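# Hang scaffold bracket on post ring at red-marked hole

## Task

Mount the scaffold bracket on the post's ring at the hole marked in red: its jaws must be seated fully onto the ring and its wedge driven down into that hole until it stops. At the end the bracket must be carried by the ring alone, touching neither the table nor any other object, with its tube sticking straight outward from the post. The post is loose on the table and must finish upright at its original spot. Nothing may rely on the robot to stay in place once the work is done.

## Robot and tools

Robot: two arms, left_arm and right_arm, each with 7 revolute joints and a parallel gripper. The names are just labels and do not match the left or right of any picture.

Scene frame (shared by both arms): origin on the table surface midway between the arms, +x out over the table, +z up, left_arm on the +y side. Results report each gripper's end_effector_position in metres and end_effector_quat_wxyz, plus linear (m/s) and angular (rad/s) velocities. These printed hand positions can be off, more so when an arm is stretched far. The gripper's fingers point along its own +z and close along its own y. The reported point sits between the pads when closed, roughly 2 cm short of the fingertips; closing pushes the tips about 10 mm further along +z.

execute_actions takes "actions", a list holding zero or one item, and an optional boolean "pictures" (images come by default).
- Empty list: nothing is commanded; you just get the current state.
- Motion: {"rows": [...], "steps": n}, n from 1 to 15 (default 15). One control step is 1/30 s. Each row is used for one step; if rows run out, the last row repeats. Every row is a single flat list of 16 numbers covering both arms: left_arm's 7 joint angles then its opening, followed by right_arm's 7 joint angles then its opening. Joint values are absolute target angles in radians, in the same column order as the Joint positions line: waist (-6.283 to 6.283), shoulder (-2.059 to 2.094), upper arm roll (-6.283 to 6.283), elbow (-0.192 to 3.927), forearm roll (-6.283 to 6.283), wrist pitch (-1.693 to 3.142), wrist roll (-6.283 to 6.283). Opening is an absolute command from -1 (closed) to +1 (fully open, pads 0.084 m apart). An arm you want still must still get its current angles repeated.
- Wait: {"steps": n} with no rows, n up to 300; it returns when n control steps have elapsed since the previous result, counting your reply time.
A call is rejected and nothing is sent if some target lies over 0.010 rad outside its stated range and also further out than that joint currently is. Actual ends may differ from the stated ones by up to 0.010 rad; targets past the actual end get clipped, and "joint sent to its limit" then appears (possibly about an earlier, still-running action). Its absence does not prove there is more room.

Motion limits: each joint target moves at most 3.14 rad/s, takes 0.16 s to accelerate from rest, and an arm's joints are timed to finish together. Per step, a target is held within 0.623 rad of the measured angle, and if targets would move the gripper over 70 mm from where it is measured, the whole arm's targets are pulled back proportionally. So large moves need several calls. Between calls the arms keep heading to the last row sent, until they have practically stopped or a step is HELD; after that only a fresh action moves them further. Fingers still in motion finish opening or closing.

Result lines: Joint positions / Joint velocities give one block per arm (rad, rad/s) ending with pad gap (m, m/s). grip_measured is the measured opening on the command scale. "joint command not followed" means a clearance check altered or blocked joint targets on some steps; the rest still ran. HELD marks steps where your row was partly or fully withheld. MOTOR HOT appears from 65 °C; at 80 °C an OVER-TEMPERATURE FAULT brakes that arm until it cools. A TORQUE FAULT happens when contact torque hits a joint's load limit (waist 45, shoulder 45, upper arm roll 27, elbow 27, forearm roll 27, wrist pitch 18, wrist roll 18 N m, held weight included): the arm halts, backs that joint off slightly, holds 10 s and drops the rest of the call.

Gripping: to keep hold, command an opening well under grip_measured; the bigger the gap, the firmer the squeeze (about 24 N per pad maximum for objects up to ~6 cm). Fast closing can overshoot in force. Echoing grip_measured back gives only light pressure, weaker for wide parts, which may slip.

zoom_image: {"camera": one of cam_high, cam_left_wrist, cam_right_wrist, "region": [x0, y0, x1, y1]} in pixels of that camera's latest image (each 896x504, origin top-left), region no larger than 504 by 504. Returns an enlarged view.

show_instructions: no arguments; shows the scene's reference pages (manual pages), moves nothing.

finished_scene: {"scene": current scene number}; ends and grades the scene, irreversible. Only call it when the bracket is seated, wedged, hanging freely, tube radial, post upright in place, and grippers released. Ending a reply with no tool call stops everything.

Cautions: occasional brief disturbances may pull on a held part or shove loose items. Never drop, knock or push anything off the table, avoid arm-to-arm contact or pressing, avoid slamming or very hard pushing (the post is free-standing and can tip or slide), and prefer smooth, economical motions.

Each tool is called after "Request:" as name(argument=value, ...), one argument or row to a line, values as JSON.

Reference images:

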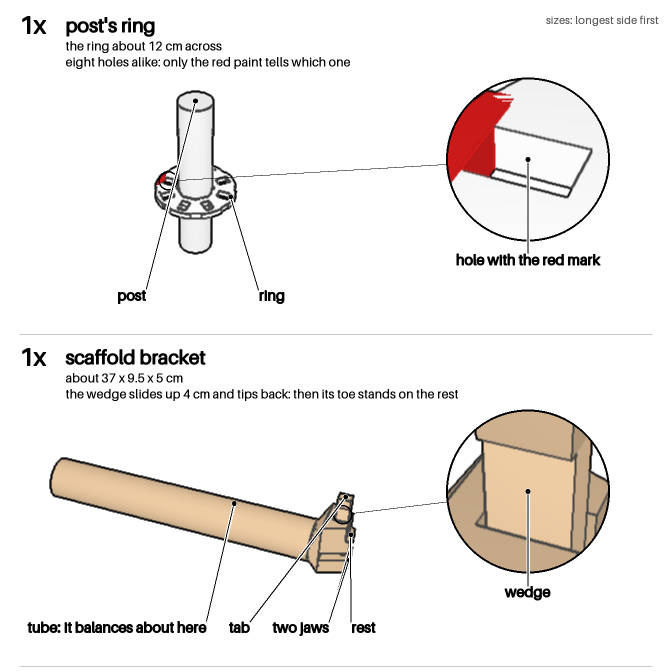

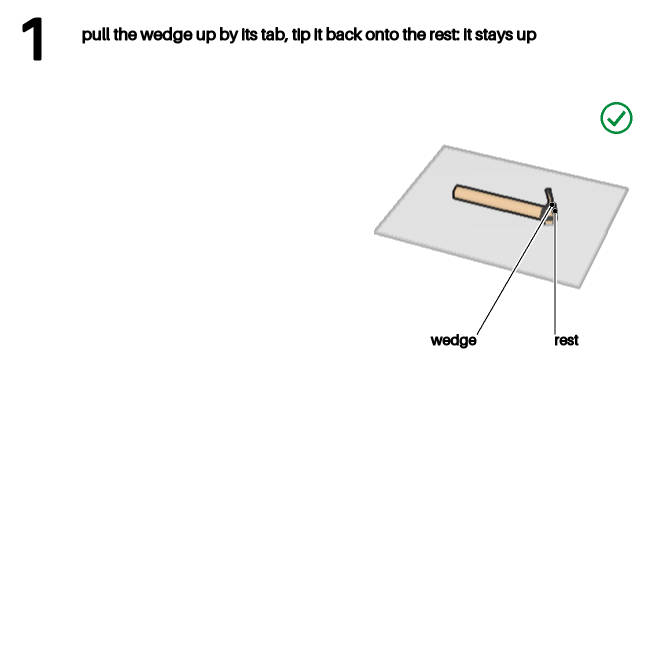

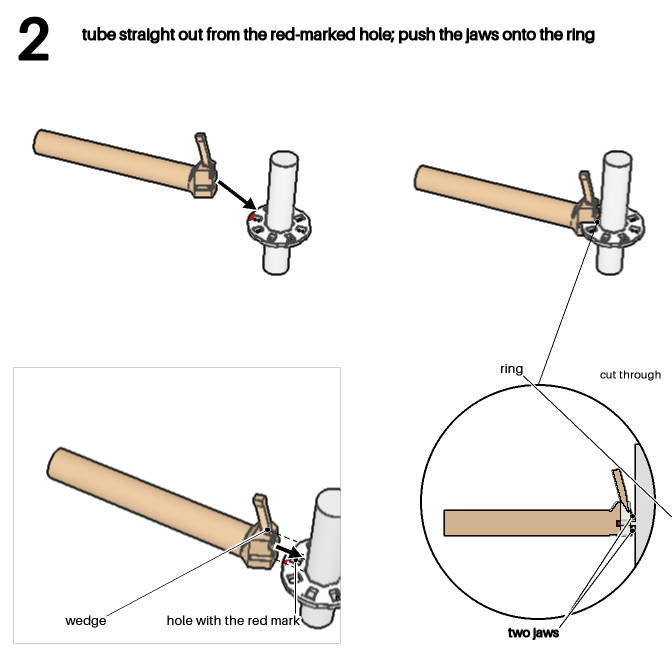

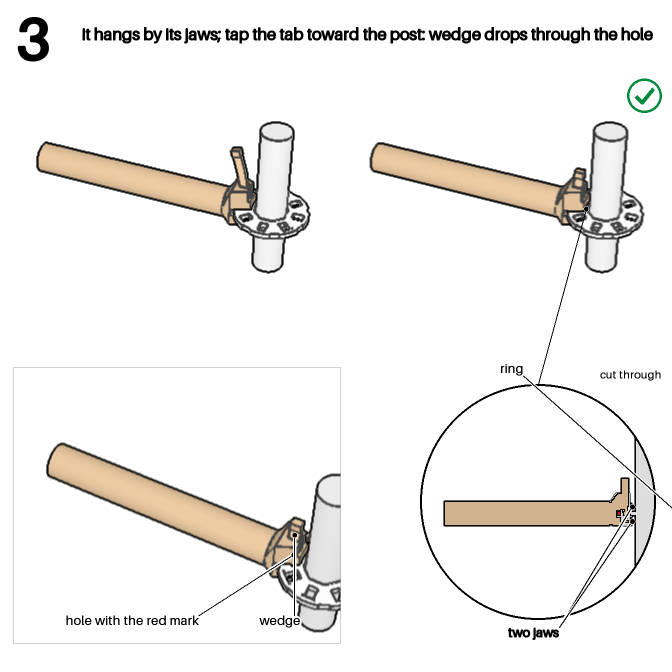

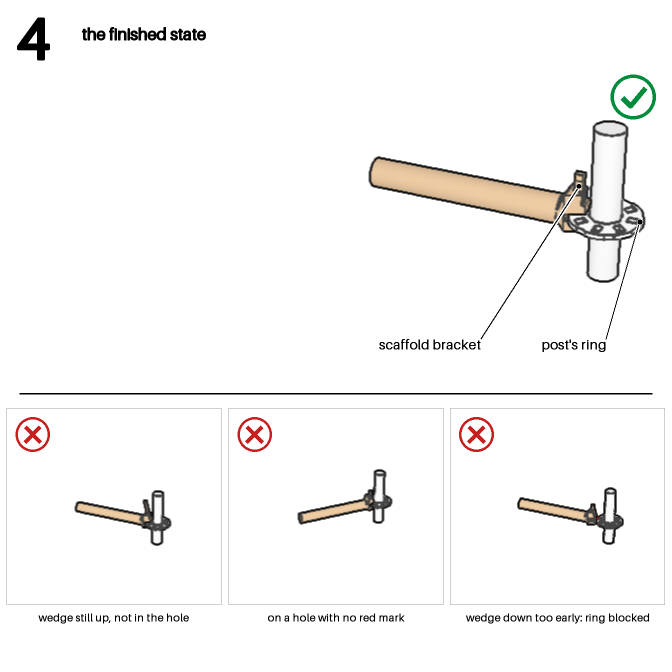

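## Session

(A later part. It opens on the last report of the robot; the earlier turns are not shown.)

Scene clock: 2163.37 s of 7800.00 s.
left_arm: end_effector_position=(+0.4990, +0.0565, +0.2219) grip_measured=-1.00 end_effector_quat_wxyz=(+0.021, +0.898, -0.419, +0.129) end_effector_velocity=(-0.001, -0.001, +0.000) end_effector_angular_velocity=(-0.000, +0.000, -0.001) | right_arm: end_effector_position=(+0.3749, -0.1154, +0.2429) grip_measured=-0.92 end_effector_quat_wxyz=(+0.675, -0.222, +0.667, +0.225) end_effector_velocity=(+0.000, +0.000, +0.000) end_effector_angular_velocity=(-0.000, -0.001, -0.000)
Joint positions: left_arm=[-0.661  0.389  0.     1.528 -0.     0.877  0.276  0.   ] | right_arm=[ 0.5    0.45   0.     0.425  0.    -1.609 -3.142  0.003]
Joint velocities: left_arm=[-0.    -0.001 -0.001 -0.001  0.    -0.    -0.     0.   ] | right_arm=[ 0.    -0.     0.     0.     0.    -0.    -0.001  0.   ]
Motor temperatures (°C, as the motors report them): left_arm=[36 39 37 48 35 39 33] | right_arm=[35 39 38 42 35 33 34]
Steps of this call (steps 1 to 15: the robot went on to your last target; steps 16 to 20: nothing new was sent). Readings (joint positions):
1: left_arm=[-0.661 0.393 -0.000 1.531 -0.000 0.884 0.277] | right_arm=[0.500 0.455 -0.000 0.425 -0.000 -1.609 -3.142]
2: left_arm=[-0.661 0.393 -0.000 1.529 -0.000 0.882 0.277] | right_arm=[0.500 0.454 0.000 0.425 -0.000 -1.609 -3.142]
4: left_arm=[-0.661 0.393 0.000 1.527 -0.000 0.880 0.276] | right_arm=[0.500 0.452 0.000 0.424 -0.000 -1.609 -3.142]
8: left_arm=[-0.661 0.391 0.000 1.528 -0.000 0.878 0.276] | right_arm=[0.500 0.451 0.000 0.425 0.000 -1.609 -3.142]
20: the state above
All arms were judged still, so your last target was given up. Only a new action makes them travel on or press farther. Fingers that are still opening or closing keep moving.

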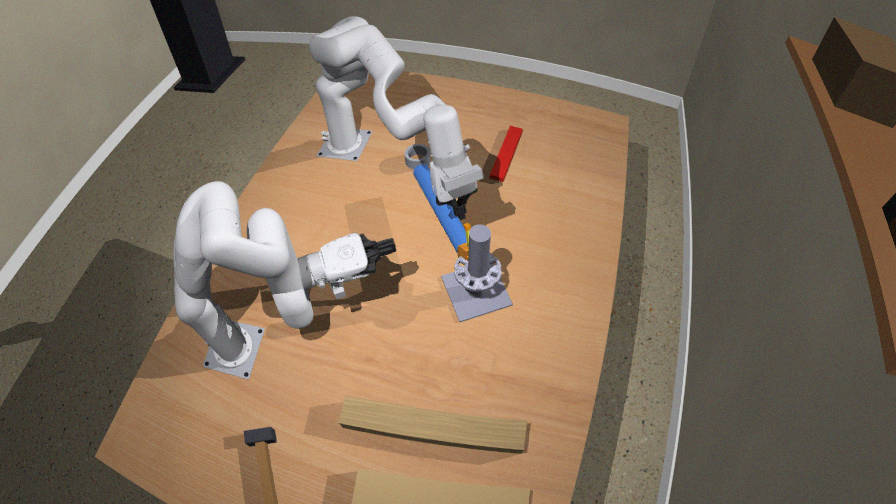

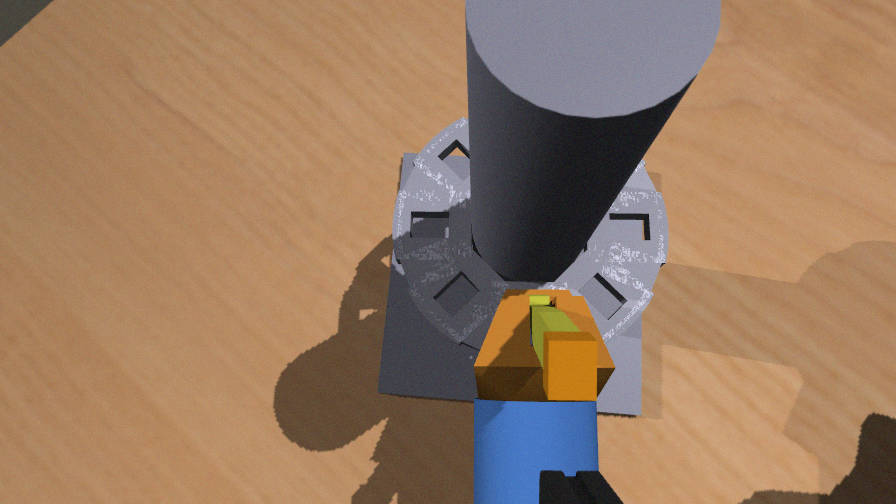

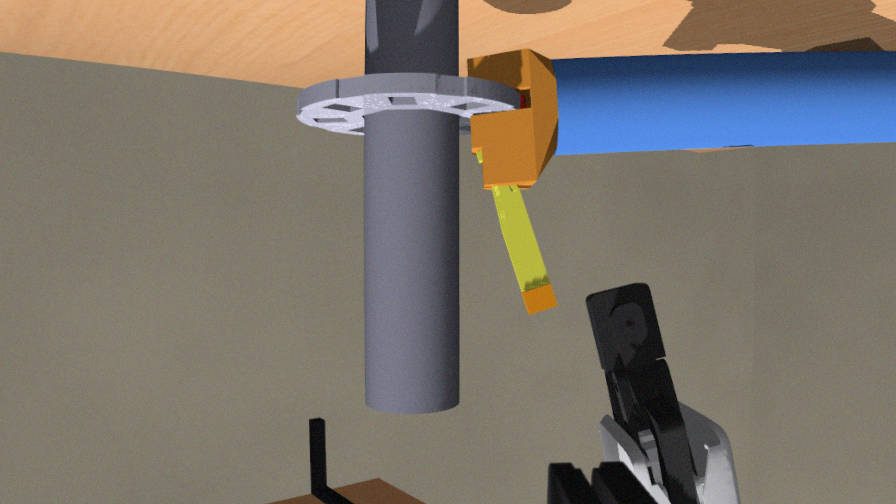

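Request:
execute_actions(
  actions=[
    {"rows": [[-0.661,0.3922,0,1.521,0,0.867,0.2761,-1,0.5,0.45,0,0.4248,0,-1.609,-3.1416,-0.9],[-0.661,0.3952,0,1.5138,0,0.8569,0.2761,-1,0.5,0.45,0,0.4248,0,-1.609,-3.1416,-0.9],[-0.661,0.3952,0,1.5138,0,0.8569,0.2761,-1,0.5,0.45,0,0.4248,0,-1.609,-3.1416,-0.9],[-0.6617,0.401,0,1.5225,0,0.8598,0.2754,-1,0.5,0.45,0,0.4248,0,-1.609,-3.1416,-0.9],[-0.6623,0.4068,0,1.5312,0,0.8628,0.2748,-1,0.5,0.45,0,0.4248,0,-1.609,-3.1416,-0.9],[-0.663,0.4125,0,1.54,0,0.8657,0.2741,-1,0.5,0.45,0,0.4248,0,-1.609,-3.1416,-0.9],[-0.6637,0.4183,0,1.5487,0,0.8687,0.2734,-1,0.5,0.45,0,0.4248,0,-1.609,-3.1416,-0.9],[-0.6643,0.4241,0,1.5574,0,0.8716,0.2728,-1,0.5,0.45,0,0.4248,0,-1.609,-3.1416,-0.9],[-0.665,0.4299,0,1.5661,0,0.8745,0.2721,-1,0.5,0.45,0,0.4248,0,-1.609,-3.1416,-0.9],[-0.6657,0.4356,0,1.5748,0,0.8775,0.2714,-1,0.5,0.45,0,0.4248,0,-1.609,-3.1416,-0.9],[-0.6663,0.4414,0,1.5836,0,0.8804,0.2708,-1,0.5,0.45,0,0.4248,0,-1.609,-3.1416,-0.9],[-0.667,0.4472,0,1.5923,0,0.8834,0.2701,-1,0.5,0.45,0,0.4248,0,-1.609,-3.1416,-0.9],[-0.6677,0.453,0,1.601,0,0.8863,0.2695,-1,0.5,0.45,0,0.4248,0,-1.609,-3.1416,-0.9],[-0.6683,0.4587,0,1.6097,0,0.8892,0.2688,-1,0.5,0.45,0,0.4248,0,-1.609,-3.1416,-0.9],[-0.669,0.4645,0,1.6184,0,0.8922,0.2681,-1,0.5,0.45,0,0.4248,0,-1.609,-3.1416,-0.9]], "steps": 15},
  ],
  pictures=false,
)

Request:
execute_actions(
  actions=[
    {"rows": [[-0.6696,0.4703,0,1.6272,0,0.8951,0.2675,-1,0.5,0.45,0,0.4248,0,-1.609,-3.1416,-0.9],[-0.6703,0.4761,0,1.6359,0,0.8981,0.2668,-1,0.5,0.45,0,0.4248,0,-1.609,-3.1416,-0.9],[-0.671,0.4818,0,1.6446,0,0.901,0.2661,-1,0.5,0.45,0,0.4248,0,-1.609,-3.1416,-0.9],[-0.6716,0.4876,0,1.6533,0,0.9039,0.2655,-1,0.5,0.45,0,0.4248,0,-1.609,-3.1416,-0.9],[-0.6723,0.4934,0,1.662,0,0.9069,0.2648,-1,0.5,0.45,0,0.4248,0,-1.609,-3.1416,-0.9],[-0.673,0.4992,0,1.6708,0,0.9098,0.2641,-1,0.5,0.45,0,0.4248,0,-1.609,-3.1416,-0.9]], "steps": 15},
  ],
)

Scene clock: 2197.27 s of 7800.00 s.
left_arm: end_effector_position=(+0.5088, +0.0451, +0.2146) grip_measured=-1.00 end_effector_quat_wxyz=(+0.022, +0.898, -0.419, +0.129) end_effector_velocity=(+0.031, -0.036, -0.003) end_effector_angular_velocity=(-0.001, +0.006, +0.000) | right_arm: end_effector_position=(+0.3749, -0.1154, +0.2429) grip_measured=-0.92 end_effector_quat_wxyz=(+0.675, -0.222, +0.667, +0.225) end_effector_velocity=(-0.000, -0.000, -0.001) end_effector_angular_velocity=(-0.003, -0.000, +0.000)
Joint positions: left_arm=[-0.667  0.446 -0.     1.591 -0.     0.883  0.27   0.   ] | right_arm=[ 0.5    0.45  -0.     0.425  0.    -1.609 -3.142  0.003]
Joint velocities: left_arm=[-0.019  0.172  0.     0.253  0.001  0.086 -0.02   0.   ] | right_arm=[ 0.     0.001  0.    -0.001 -0.    -0.    -0.003 -0.   ]
Motor temperatures (°C, as the motors report them): left_arm=[36 39 37 48 35 39 33] | right_arm=[35 38 38 42 35 33 34]
Steps of this call (steps 1 to 90: nothing new was sent; then 30.40 s passed at rest; steps 91 to 105: all 15 steps of this action). Readings (joint positions):
91: left_arm=[-0.661 0.389 0.000 1.528 -0.000 0.877 0.276] | right_arm=[0.500 0.450 -0.000 0.425 0.000 -1.609 -3.142]
92: left_arm=[-0.661 0.390 -0.000 1.527 0.000 0.874 0.276] | right_arm=[0.500 0.450 0.000 0.425 -0.000 -1.609 -3.142]
94: left_arm=[-0.661 0.392 -0.000 1.521 0.000 0.865 0.276] | right_arm=[0.500 0.450 -0.000 0.425 -0.000 -1.609 -3.142]
98: left_arm=[-0.662 0.408 0.000 1.533 -0.000 0.865 0.275] | right_arm=[0.500 0.450 -0.000 0.425 -0.000 -1.609 -3.142]
105: the state above

Scene clock: 2197.77 s of 7800.00 s.
left_arm: end_effector_position=(+0.5182, +0.0338, +0.2142) grip_measured=-1.00 end_effector_quat_wxyz=(+0.022, +0.898, -0.419, +0.129) end_effector_velocity=(+0.002, -0.001, +0.002) end_effector_angular_velocity=(-0.002, -0.002, +0.003) | right_arm: end_effector_position=(+0.3749, -0.1154, +0.2429) grip_measured=-0.92 end_effector_quat_wxyz=(+0.675, -0.222, +0.667, +0.225) end_effector_velocity=(-0.000, -0.000, +0.000) end_effector_angular_velocity=(+0.000, -0.000, +0.000)
Joint positions: left_arm=[-0.673  0.498  0.     1.67  -0.     0.91   0.264  0.   ] | right_arm=[ 0.5    0.45  -0.     0.425 -0.    -1.609 -3.142  0.003]
Joint velocities: left_arm=[ 0.001  0.006  0.     0.012 -0.     0.003 -0.002  0.   ] | right_arm=[-0.    -0.001 -0.    -0.    -0.     0.     0.    -0.   ]
Motor temperatures (°C, as the motors report them): left_arm=[36 39 37 48 35 39 33] | right_arm=[35 38 38 42 35 33 34]
Steps of this call (steps 1 to 15: all 15 steps of this action). Readings (joint positions):
1: left_arm=[-0.668 0.452 -0.000 1.599 -0.000 0.886 0.270] | right_arm=[0.500 0.450 -0.000 0.425 -0.000 -1.609 -3.142]
2: left_arm=[-0.668 0.457 -0.000 1.608 -0.000 0.889 0.269] | right_arm=[0.500 0.450 0.000 0.425 0.000 -1.609 -3.142]
4: left_arm=[-0.669 0.469 0.000 1.625 0.000 0.894 0.268] | right_arm=[0.500 0.450 -0.000 0.425 -0.000 -1.609 -3.142]
8: left_arm=[-0.672 0.491 0.000 1.658 0.000 0.905 0.265] | right_arm=[0.500 0.450 -0.000 0.425 -0.000 -1.609 -3.142]
15: the state above

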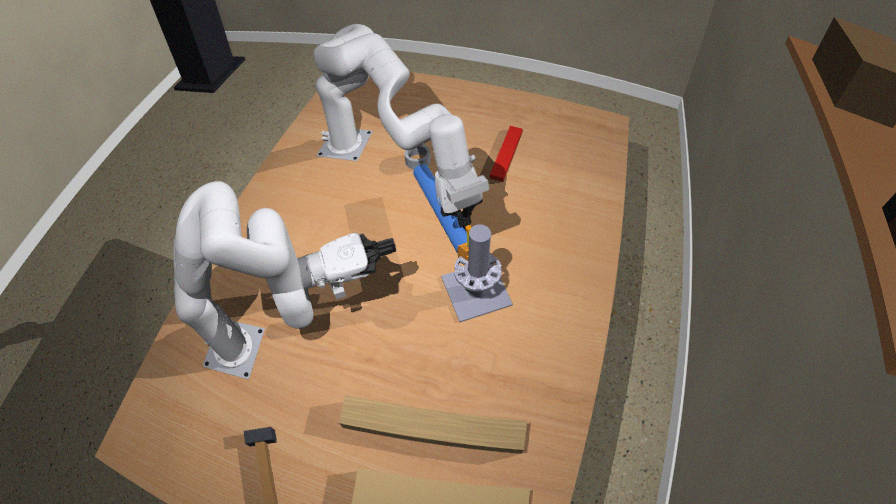

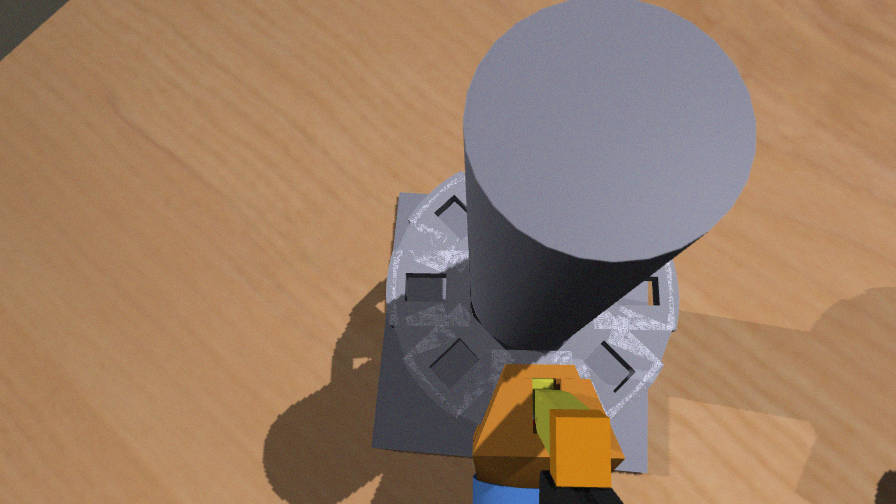

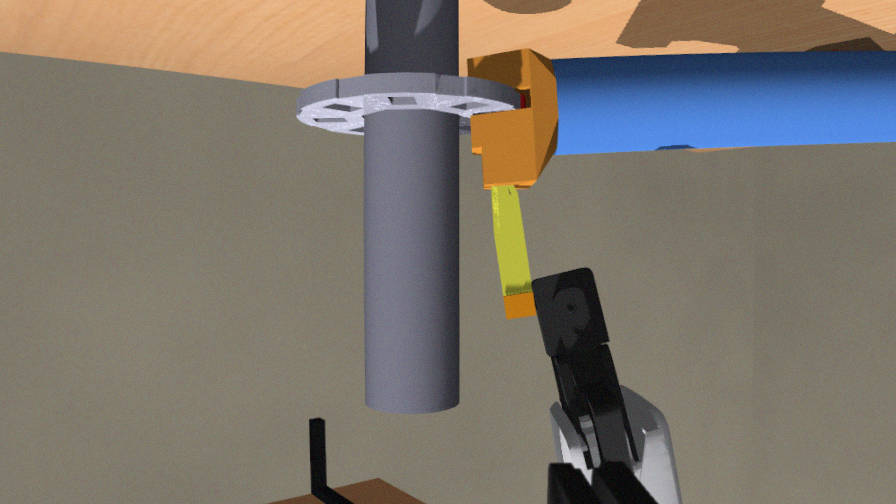

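Request:
execute_actions(
  actions=[
    {"rows": [[-0.6734,0.503,0,1.6766,0,0.9118,0.2637,-1,0.5,0.45,0,0.4248,0,-1.609,-3.1416,-0.9],[-0.6739,0.5069,0,1.6824,0,0.9137,0.2632,-1,0.5,0.45,0,0.4248,0,-1.609,-3.1416,-0.9],[-0.6743,0.5107,0,1.6882,0,0.9157,0.2628,-1,0.5,0.45,0,0.4248,0,-1.609,-3.1416,-0.9]], "steps": 15},
  ],
)

Scene clock: 2206.57 s of 7800.00 s.
left_arm: end_effector_position=(+0.5203, +0.0312, +0.2141) grip_measured=-1.00 end_effector_quat_wxyz=(+0.023, +0.898, -0.419, +0.129) end_effector_velocity=(+0.000, -0.000, -0.000) end_effector_angular_velocity=(+0.000, +0.000, +0.000) | right_arm: end_effector_position=(+0.3749, -0.1154, +0.2429) grip_measured=-0.92 end_effector_quat_wxyz=(+0.675, -0.222, +0.667, +0.225) end_effector_velocity=(-0.000, +0.000, +0.000) end_effector_angular_velocity=(+0.000, -0.001, +0.000)
Joint positions: left_arm=[-0.674  0.511  0.     1.688 -0.     0.916  0.263  0.   ] | right_arm=[ 0.5    0.45  -0.     0.425 -0.    -1.609 -3.142  0.003]
Joint velocities: left_arm=[-0.001  0.001  0.     0.001 -0.     0.001 -0.001  0.   ] | right_arm=[ 0. -0.  0.  0.  0. -0. -0. -0.]
Motor temperatures (°C, as the motors report them): left_arm=[36 39 37 48 35 39 33] | right_arm=[35 38 38 42 35 33 34]
Steps of this call (steps 1 to 15: the robot went on to your last target; steps 16 to 90: nothing new was sent; then 5.30 s passed at rest; steps 91 to 105: all 15 steps of this action). Readings (joint positions):
91: left_arm=[-0.673 0.499 0.000 1.671 0.000 0.910 0.264] | right_arm=[0.500 0.450 -0.000 0.425 0.000 -1.609 -3.142]
92: left_arm=[-0.673 0.500 0.000 1.672 -0.000 0.910 0.264] | right_arm=[0.500 0.450 0.000 0.425 -0.000 -1.609 -3.142]
94: left_arm=[-0.674 0.505 0.000 1.679 -0.000 0.913 0.263] | right_arm=[0.500 0.450 0.000 0.425 0.000 -1.609 -3.142]
98: left_arm=[-0.674 0.510 -0.000 1.686 -0.000 0.915 0.263] | right_arm=[0.500 0.450 0.000 0.425 -0.000 -1.609 -3.142]
105: the state above

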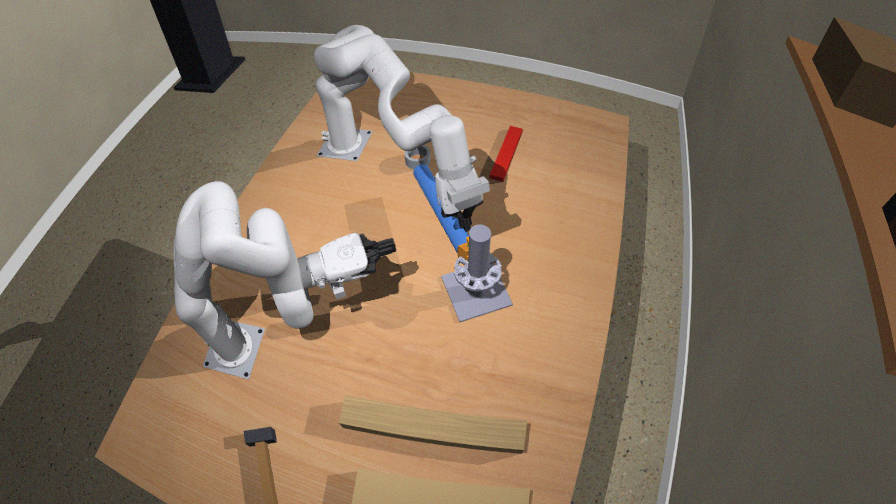

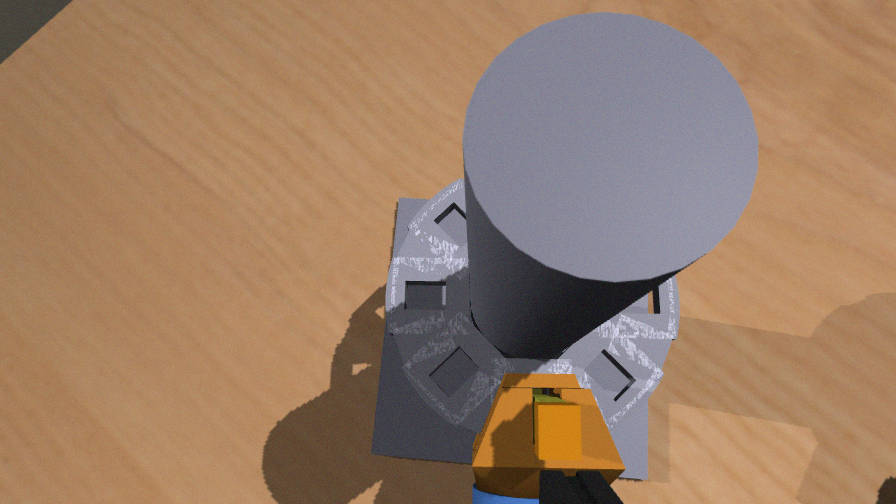

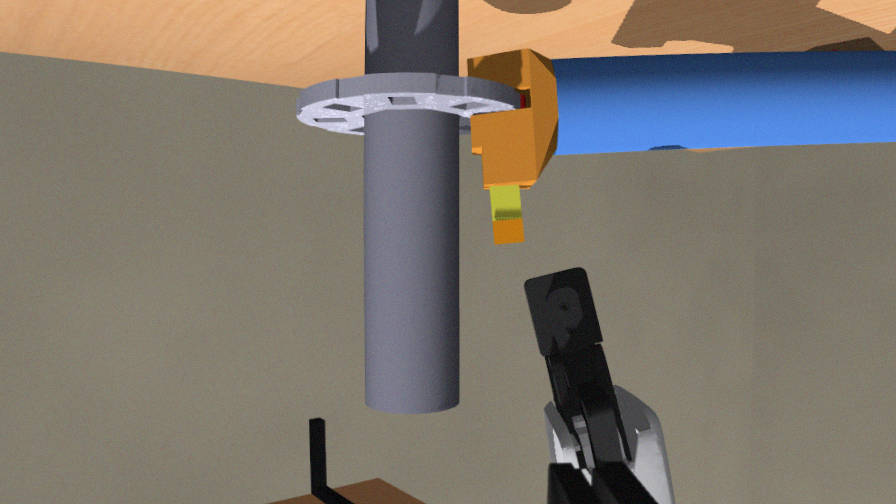

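Request:
execute_actions(
  actions=[
    {"rows": [[-0.6756,0.524,0,1.709,0,0.9233,0.2615,-1,0.5,0.45,0,0.4248,0,-1.609,-3.1416,-0.9],[-0.6769,0.5375,0,1.7303,0,0.931,0.2602,-1,0.5,0.45,0,0.4248,0,-1.609,-3.1416,-0.9],[-0.6783,0.551,0,1.7515,0,0.9387,0.2589,-1,0.5,0.45,0,0.4248,0,-1.609,-3.1416,-0.9],[-0.6796,0.5645,0,1.7727,0,0.9464,0.2575,-1,0.5,0.45,0,0.4248,0,-1.609,-3.1416,-0.9],[-0.6809,0.578,0,1.7938,0,0.9541,0.2562,-1,0.5,0.45,0,0.4248,0,-1.609,-3.1416,-0.9],[-0.6822,0.5914,0,1.815,0,0.9618,0.2549,-1,0.5,0.45,0,0.4248,0,-1.609,-3.1416,-0.9],[-0.6822,0.5914,0,1.815,0,0.9618,0.2549,-1,0.5,0.45,0,0.4248,0,-1.609,-3.1416,-0.9],[-0.6822,0.5914,0,1.815,0,0.9618,0.2549,-1,0.5,0.45,0,0.4248,0,-1.609,-3.1416,-0.9],[-0.6822,0.5914,0,1.815,0,0.9618,0.2549,-1,0.5,0.45,0,0.4248,0,-1.609,-3.1416,-0.9],[-0.6822,0.5934,0,1.8088,0,0.9536,0.2549,-1,0.5,0.45,0,0.4248,0,-1.609,-3.1416,-0.9],[-0.6822,0.5954,0,1.8026,0,0.9454,0.2549,-1,0.5,0.45,0,0.4248,0,-1.609,-3.1416,-0.9],[-0.6822,0.5974,0,1.7963,0,0.9372,0.2549,-1,0.5,0.45,0,0.4248,0,-1.609,-3.1416,-0.9],[-0.6822,0.5993,0,1.7901,0,0.929,0.2549,-1,0.5,0.45,0,0.4248,0,-1.609,-3.1416,-0.9]], "steps": 15},
  ],
  pictures=false,
)

Request:
execute_actions(
  actions=[
    {"steps": 12},
  ],
)

Scene clock: 2237.63 s of 7800.00 s.
left_arm: end_effector_position=(+0.5337, +0.0154, +0.2051) grip_measured=-1.00 end_effector_quat_wxyz=(+0.024, +0.898, -0.419, +0.128) end_effector_velocity=(-0.006, +0.008, -0.082) end_effector_angular_velocity=(+0.040, +0.055, +0.006) | right_arm: end_effector_position=(+0.3749, -0.1154, +0.2429) grip_measured=-0.92 end_effector_quat_wxyz=(+0.675, -0.222, +0.667, +0.225) end_effector_velocity=(-0.000, +0.000, +0.000) end_effector_angular_velocity=(-0.000, -0.001, +0.000)
Joint positions: left_arm=[-0.682  0.595  0.     1.795  0.     0.938  0.255  0.   ] | right_arm=[ 0.5    0.45  -0.     0.425 -0.    -1.609 -3.142  0.003]
Joint velocities: left_arm=[ 0.002  0.067  0.003 -0.102 -0.    -0.101 -0.001  0.   ] | right_arm=[ 0. -0. -0. -0.  0.  0. -0.  0.]
Motor temperatures (°C, as the motors report them): left_arm=[36 39 37 48 35 39 33] | right_arm=[35 38 38 42 35 33 34]
Steps of this call (steps 1 to 15: the robot went on to your last target; steps 16 to 90: nothing new was sent; then 27.57 s passed at rest; steps 91 to 105: all 15 steps of this action). Readings (joint positions):
91: left_arm=[-0.674 0.511 0.000 1.688 -0.000 0.916 0.263] | right_arm=[0.500 0.450 0.000 0.425 -0.000 -1.609 -3.142]
92: left_arm=[-0.674 0.513 0.000 1.692 -0.000 0.917 0.263] | right_arm=[0.500 0.450 -0.000 0.425 -0.000 -1.609 -3.142]
94: left_arm=[-0.676 0.527 0.000 1.714 0.000 0.925 0.261] | right_arm=[0.500 0.450 -0.000 0.425 -0.000 -1.609 -3.142]
98: left_arm=[-0.680 0.571 -0.000 1.783 -0.000 0.950 0.257] | right_arm=[0.500 0.450 0.000 0.425 -0.000 -1.609 -3.142]
105: the state above

Scene clock: 2238.03 s of 7800.00 s.
left_arm: end_effector_position=(+0.5338, +0.0150, +0.2013) grip_measured=-1.00 end_effector_quat_wxyz=(+0.024, +0.898, -0.419, +0.129) end_effector_velocity=(-0.001, +0.001, -0.005) end_effector_angular_velocity=(+0.005, +0.006, +0.000) | right_arm: end_effector_position=(+0.3749, -0.1154, +0.2429) grip_measured=-0.92 end_effector_quat_wxyz=(+0.675, -0.222, +0.667, +0.225) end_effector_velocity=(+0.000, -0.000, -0.000) end_effector_angular_velocity=(+0.000, +0.000, -0.000)
Joint positions: left_arm=[-0.682  0.599  0.     1.79   0.     0.929  0.255  0.   ] | right_arm=[ 0.5    0.45  -0.     0.425  0.    -1.609 -3.142  0.003]
Joint velocities: left_arm=[-0.     0.003  0.    -0.005 -0.    -0.     0.     0.   ] | right_arm=[-0.     0.001 -0.     0.    -0.    -0.     0.    -0.   ]
Motor temperatures (°C, as the motors report them): left_arm=[36 39 37 49 35 39 33] | right_arm=[35 38 38 42 35 33 34]
Steps of this call (steps 1 to 12: the robot went on to your last target). Readings (joint positions):
1: left_arm=[-0.682 0.597 0.000 1.792 0.000 0.935 0.255] | right_arm=[0.500 0.450 0.000 0.425 -0.000 -1.609 -3.142]
2: left_arm=[-0.682 0.599 0.000 1.791 -0.000 0.933 0.255] | right_arm=[0.500 0.450 -0.000 0.425 -0.000 -1.609 -3.142]
4: left_arm=[-0.682 0.599 0.000 1.790 -0.000 0.931 0.255] | right_arm=[0.500 0.450 -0.000 0.425 -0.000 -1.609 -3.142]
8: left_arm=[-0.682 0.599 -0.000 1.791 0.000 0.929 0.255] | right_arm=[0.500 0.450 -0.000 0.425 -0.000 -1.609 -3.142]
12: the state above

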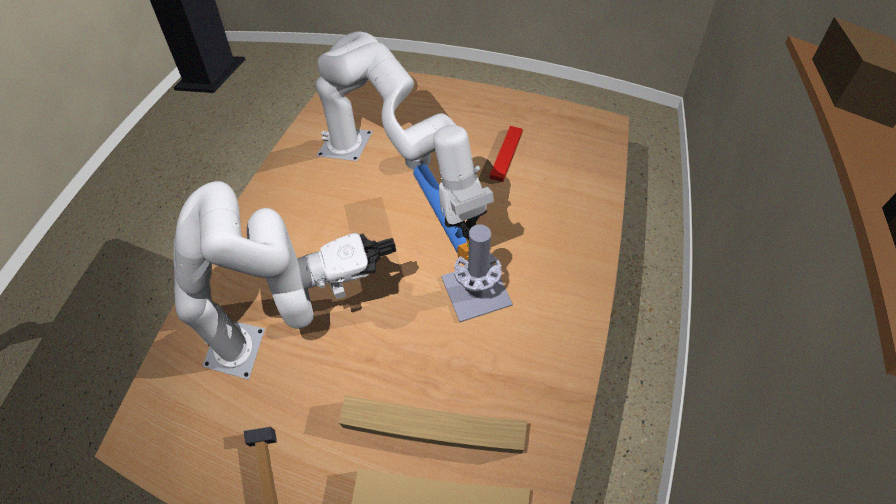

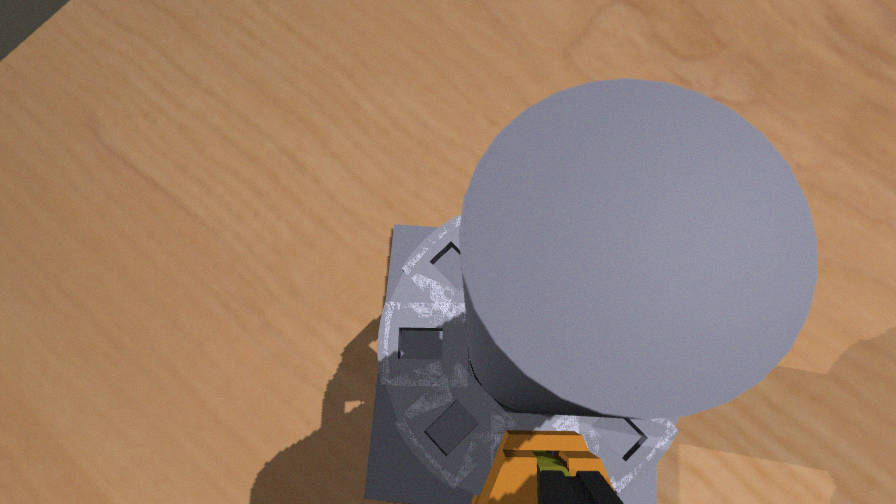

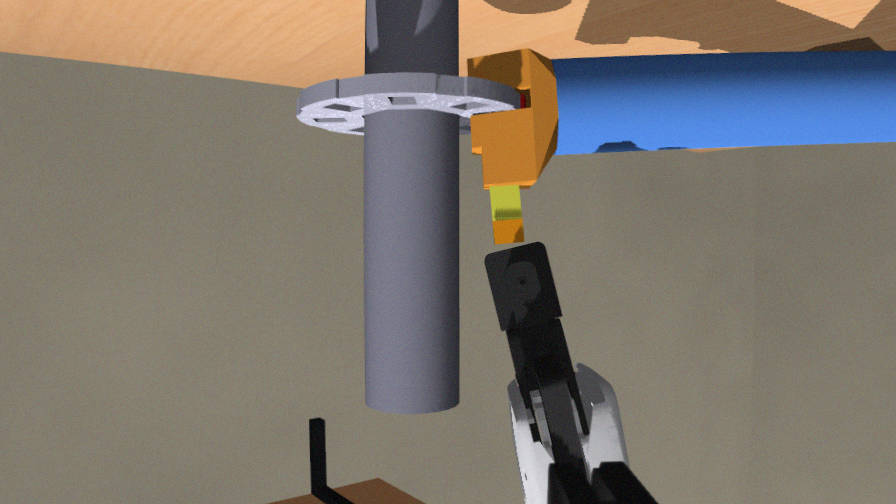

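Request:
execute_actions(
  actions=[
    {"rows": [[-0.6822,0.5997,0,1.7888,0,0.9273,0.2549,-1,0.5,0.45,0,0.4248,0,-1.609,-3.1416,-0.9],[-0.6822,0.6001,0,1.7876,0,0.9257,0.2549,-1,0.5,0.45,0,0.4248,0,-1.609,-3.1416,-0.9],[-0.6822,0.6005,0,1.7863,0,0.924,0.2549,-1,0.5,0.45,0,0.4248,0,-1.609,-3.1416,-0.9],[-0.6822,0.6009,0,1.785,0,0.9223,0.2549,-1,0.5,0.45,0,0.4248,0,-1.609,-3.1416,-0.9],[-0.6822,0.6013,0,1.7837,0,0.9206,0.2549,-1,0.5,0.45,0,0.4248,0,-1.609,-3.1416,-0.9],[-0.6822,0.6017,0,1.7825,0,0.919,0.2549,-1,0.5,0.45,0,0.4248,0,-1.609,-3.1416,-0.9]], "steps": 15},
  ],
)

Request:
zoom_image(
  camera="cam_right_wrist",
  region=[430, 40, 630, 280],
)

Scene clock: 2250.70 s of 7800.00 s.
left_arm: end_effector_position=(+0.5341, +0.0147, +0.1987) grip_measured=-1.00 end_effector_quat_wxyz=(+0.024, +0.898, -0.419, +0.130) end_effector_velocity=(-0.000, +0.000, -0.001) end_effector_angular_velocity=(+0.001, +0.000, -0.000) | right_arm: end_effector_position=(+0.3749, -0.1154, +0.2429) grip_measured=-0.92 end_effector_quat_wxyz=(+0.675, -0.222, +0.667, +0.225) end_effector_velocity=(-0.000, +0.000, +0.000) end_effector_angular_velocity=(+0.001, -0.001, +0.000)
Joint positions: left_arm=[-0.682  0.6   -0.     1.784 -0.     0.919  0.255  0.   ] | right_arm=[ 0.5    0.45   0.     0.425 -0.    -1.609 -3.142  0.003]
Joint velocities: left_arm=[-0.     0.001  0.001 -0.002  0.    -0.002  0.001  0.   ] | right_arm=[ 0.    -0.001  0.     0.     0.    -0.    -0.    -0.   ]
Motor temperatures (°C, as the motors report them): left_arm=[36 40 37 49 35 39 33] | right_arm=[35 38 38 42 35 33 34]
Steps of this call (steps 1 to 15: the robot went on to your last target; steps 16 to 90: nothing new was sent; then 9.17 s passed at rest; steps 91 to 105: all 15 steps of this action). Readings (joint positions):
91: left_arm=[-0.682 0.599 -0.000 1.790 -0.000 0.929 0.255] | right_arm=[0.500 0.450 -0.000 0.425 0.000 -1.609 -3.142]
92: left_arm=[-0.682 0.599 -0.000 1.790 0.000 0.928 0.255] | right_arm=[0.500 0.450 -0.000 0.425 0.000 -1.609 -3.142]
94: left_arm=[-0.682 0.600 -0.000 1.788 0.000 0.926 0.255] | right_arm=[0.500 0.450 -0.000 0.425 -0.000 -1.609 -3.142]
98: left_arm=[-0.682 0.600 -0.000 1.785 -0.000 0.921 0.255] | right_arm=[0.500 0.450 -0.000 0.425 -0.000 -1.609 -3.142]
105: the state above

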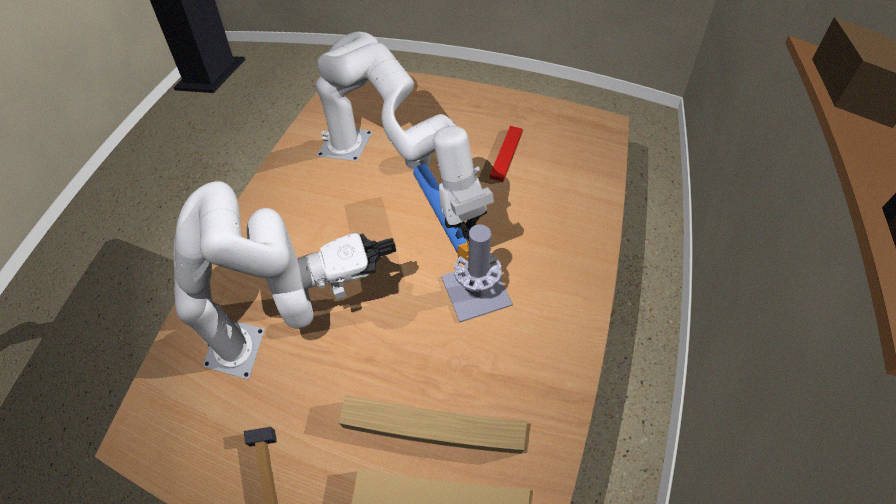

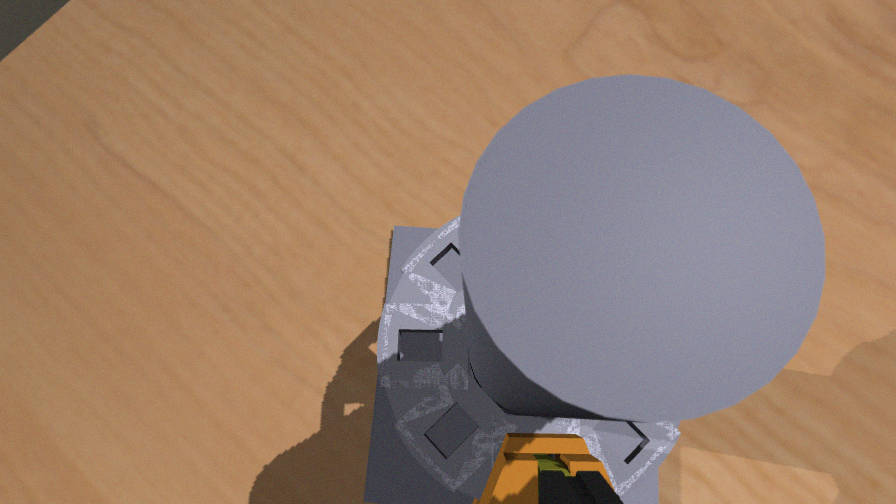

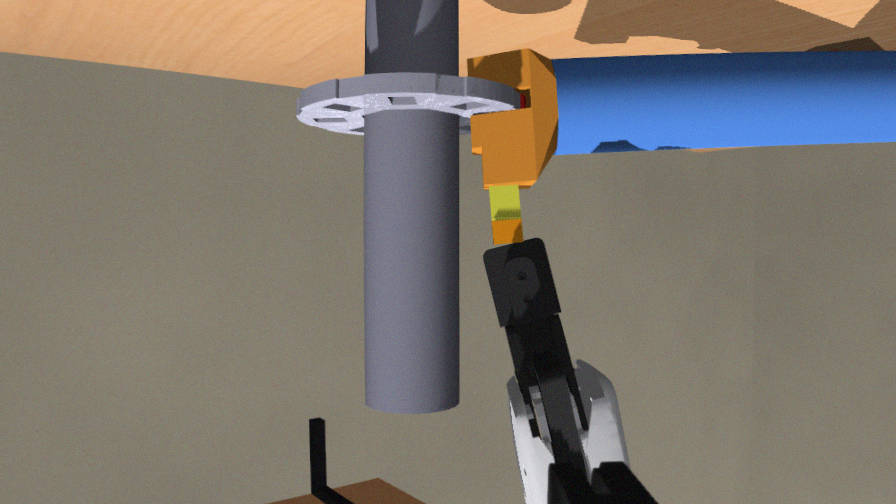

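Region (430, 40, 630, 280) of cam_right_wrist's 896x504 image, scaled by 2.100, with more detail than that image has.

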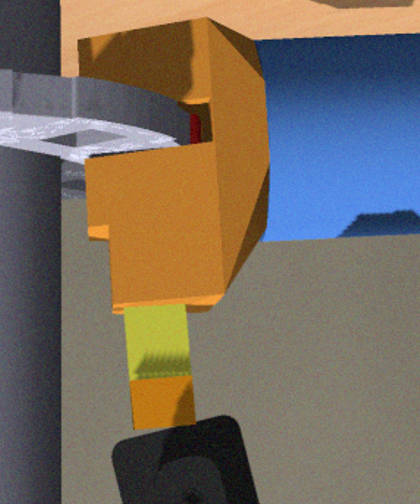

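Request:
execute_actions(
  actions=[
    {"rows": [[-0.6822,0.5993,0,1.7901,0,0.929,0.2549,-1,0.5,0.45,0,0.4248,0,-1.609,-3.1416,-0.9],[-0.6822,0.5954,0,1.8026,0,0.9454,0.2549,-1,0.5,0.45,0,0.4248,0,-1.609,-3.1416,-0.9],[-0.6822,0.5914,0,1.815,0,0.9618,0.2549,-1,0.5,0.45,0,0.4248,0,-1.609,-3.1416,-0.9],[-0.68,0.56,0,1.79,0,0.96,0.2549,-1,0.5,0.45,0,0.4248,0,-1.609,-3.1416,-0.9],[-0.675,0.51,0,1.74,0,0.95,0.2549,-1,0.5,0.45,0,0.4248,0,-1.609,-3.1416,-0.9],[-0.67,0.45,0,1.68,0,0.94,0.2549,-1,0.5,0.45,0,0.4248,0,-1.609,-3.1416,-0.9],[-0.665,0.38,0,1.61,0,0.93,0.2549,-1,0.5,0.45,0,0.4248,0,-1.609,-3.1416,-0.9],[-0.66,0.31,0,1.54,0,0.92,0.2549,-1,0.5,0.45,0,0.4248,0,-1.609,-3.1416,-0.9],[-0.66,0.25,0,1.48,0,0.92,0.2549,-1,0.5,0.45,0,0.4248,0,-1.609,-3.1416,-0.9],[-0.66,0.2,0,1.43,0,0.92,0.2549,-1,0.5,0.45,0,0.4248,0,-1.609,-3.1416,-0.9]], "steps": 15},
  ],
  pictures=false,
)

Request:
execute_actions(
  actions=[
    {"steps": 15},
  ],
)

Scene clock: 2269.87 s of 7800.00 s.
left_arm: end_effector_position=(+0.4812, +0.0689, +0.2835) grip_measured=-1.00 end_effector_quat_wxyz=(+0.026, +0.900, -0.408, +0.153) end_effector_velocity=(-0.115, +0.080, +0.108) end_effector_angular_velocity=(-0.060, -0.082, +0.002) | right_arm: end_effector_position=(+0.3749, -0.1154, +0.2429) grip_measured=-0.92 end_effector_quat_wxyz=(+0.675, -0.222, +0.667, +0.225) end_effector_velocity=(+0.000, -0.000, +0.000) end_effector_angular_velocity=(-0.001, -0.001, -0.001)
Joint positions: left_arm=[-0.661  0.243  0.001  1.479  0.     0.924  0.255  0.   ] | right_arm=[ 0.5    0.45   0.     0.425 -0.    -1.609 -3.142  0.003]
Joint velocities: left_arm=[ 0.014 -0.603 -0.013 -0.548 -0.    -0.046 -0.001  0.   ] | right_arm=[-0.    -0.    -0.    -0.     0.001 -0.    -0.002 -0.   ]
Motor temperatures (°C, as the motors report them): left_arm=[36 39 37 46 35 38 33] | right_arm=[35 38 38 42 35 33 34]
Steps of this call (steps 1 to 15: the robot went on to your last target; steps 16 to 90: nothing new was sent; then 15.67 s passed at rest; steps 91 to 105: all 15 steps of this action). Readings (joint positions):
91: left_arm=[-0.682 0.602 -0.000 1.783 0.000 0.919 0.255] | right_arm=[0.500 0.450 -0.000 0.425 -0.000 -1.609 -3.142]
92: left_arm=[-0.682 0.601 0.000 1.784 0.000 0.922 0.255] | right_arm=[0.500 0.450 -0.000 0.425 -0.000 -1.609 -3.142]
94: left_arm=[-0.682 0.601 0.000 1.791 0.000 0.938 0.255] | right_arm=[0.500 0.450 -0.000 0.425 0.000 -1.609 -3.142]
98: left_arm=[-0.677 0.531 -0.001 1.742 0.000 0.949 0.255] | right_arm=[0.500 0.450 0.000 0.425 0.000 -1.609 -3.142]
105: the state above

Scene clock: 2270.37 s of 7800.00 s.
left_arm: end_effector_position=(+0.4711, +0.0761, +0.2855) grip_measured=-1.00 end_effector_quat_wxyz=(+0.026, +0.900, -0.408, +0.152) end_effector_velocity=(-0.001, +0.001, +0.002) end_effector_angular_velocity=(-0.001, -0.002, +0.001) | right_arm: end_effector_position=(+0.3749, -0.1154, +0.2429) grip_measured=-0.92 end_effector_quat_wxyz=(+0.675, -0.222, +0.667, +0.225) end_effector_velocity=(-0.000, +0.001, +0.000) end_effector_angular_velocity=(-0.000, -0.001, +0.002)
Joint positions: left_arm=[-0.66   0.201 -0.     1.43  -0.     0.92   0.255  0.   ] | right_arm=[ 0.5    0.45  -0.     0.425 -0.    -1.609 -3.142  0.003]
Joint velocities: left_arm=[ 0.    -0.005  0.    -0.003 -0.     0.    -0.     0.   ] | right_arm=[ 0.001 -0.    -0.     0.001 -0.001 -0.    -0.001 -0.   ]
Motor temperatures (°C, as the motors report them): left_arm=[36 39 37 46 35 38 33] | right_arm=[35 38 38 42 35 33 34]
Steps of this call (steps 1 to 15: the robot went on to your last target). Readings (joint positions):
1: left_arm=[-0.661 0.227 0.000 1.464 0.000 0.922 0.255] | right_arm=[0.500 0.450 -0.000 0.425 0.000 -1.609 -3.142]
2: left_arm=[-0.661 0.218 -0.000 1.453 0.000 0.922 0.255] | right_arm=[0.500 0.450 0.000 0.425 0.000 -1.609 -3.142]
4: left_arm=[-0.661 0.210 -0.000 1.439 -0.000 0.921 0.255] | right_arm=[0.500 0.450 0.000 0.425 0.000 -1.609 -3.142]
8: left_arm=[-0.660 0.205 -0.000 1.431 -0.000 0.920 0.255] | right_arm=[0.500 0.450 0.000 0.425 0.000 -1.609 -3.142]
15: the state above

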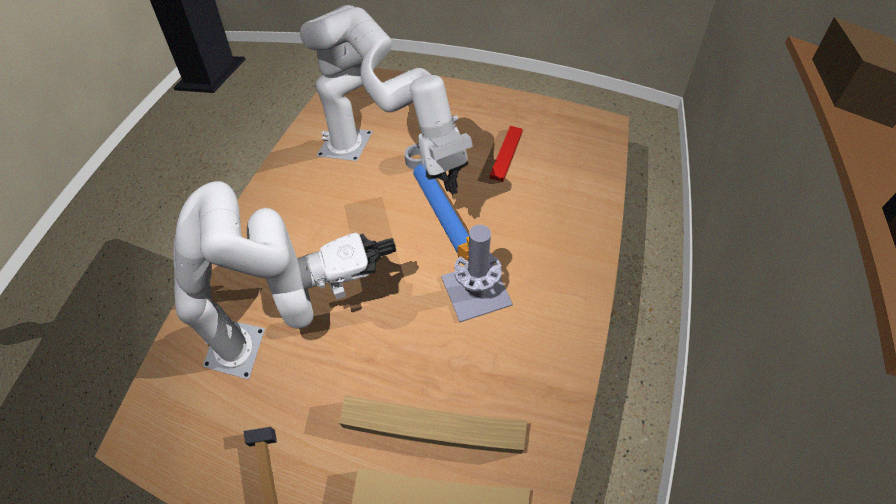

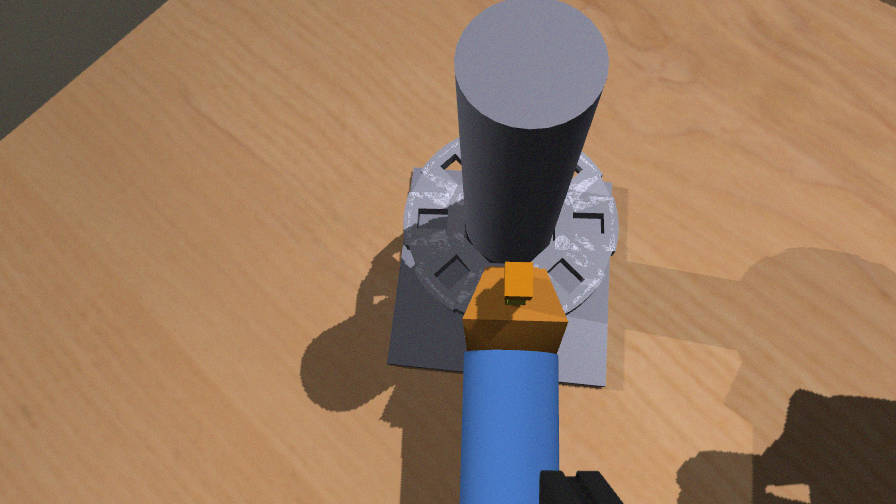

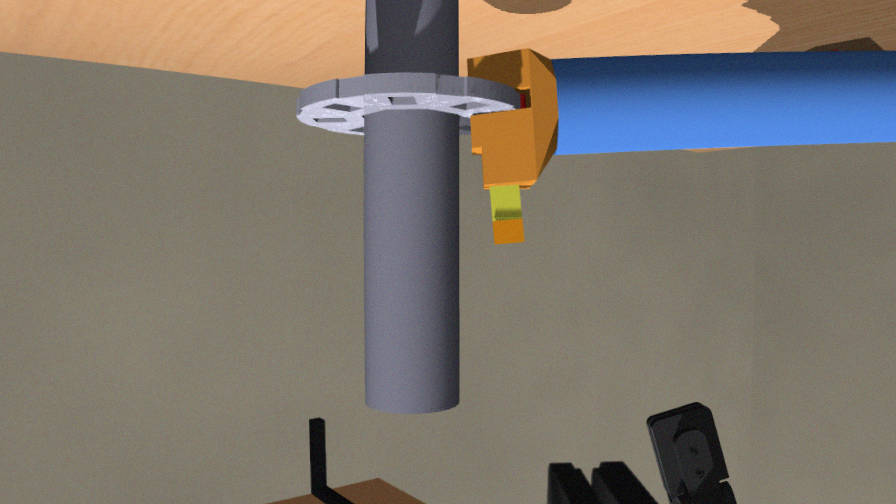

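Request:
zoom_image(
  camera="cam_high",
  region=[380, 120, 540, 330],
)

Region (380, 120, 540, 330) of cam_high's 896x504 image, scaled by 2.400, with more detail than that image has; it fills the left 384 columns of this view, and the rest is white.

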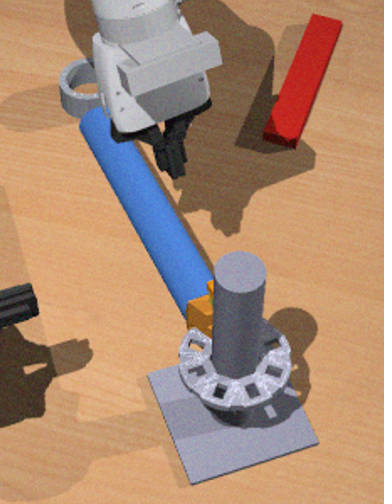

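The tube end sits in front of the gray ring and above it, so they aren't touching. Ending scene 1.

Request:
finished_scene(
  scene=1,
)

The scene is finished: the task was done.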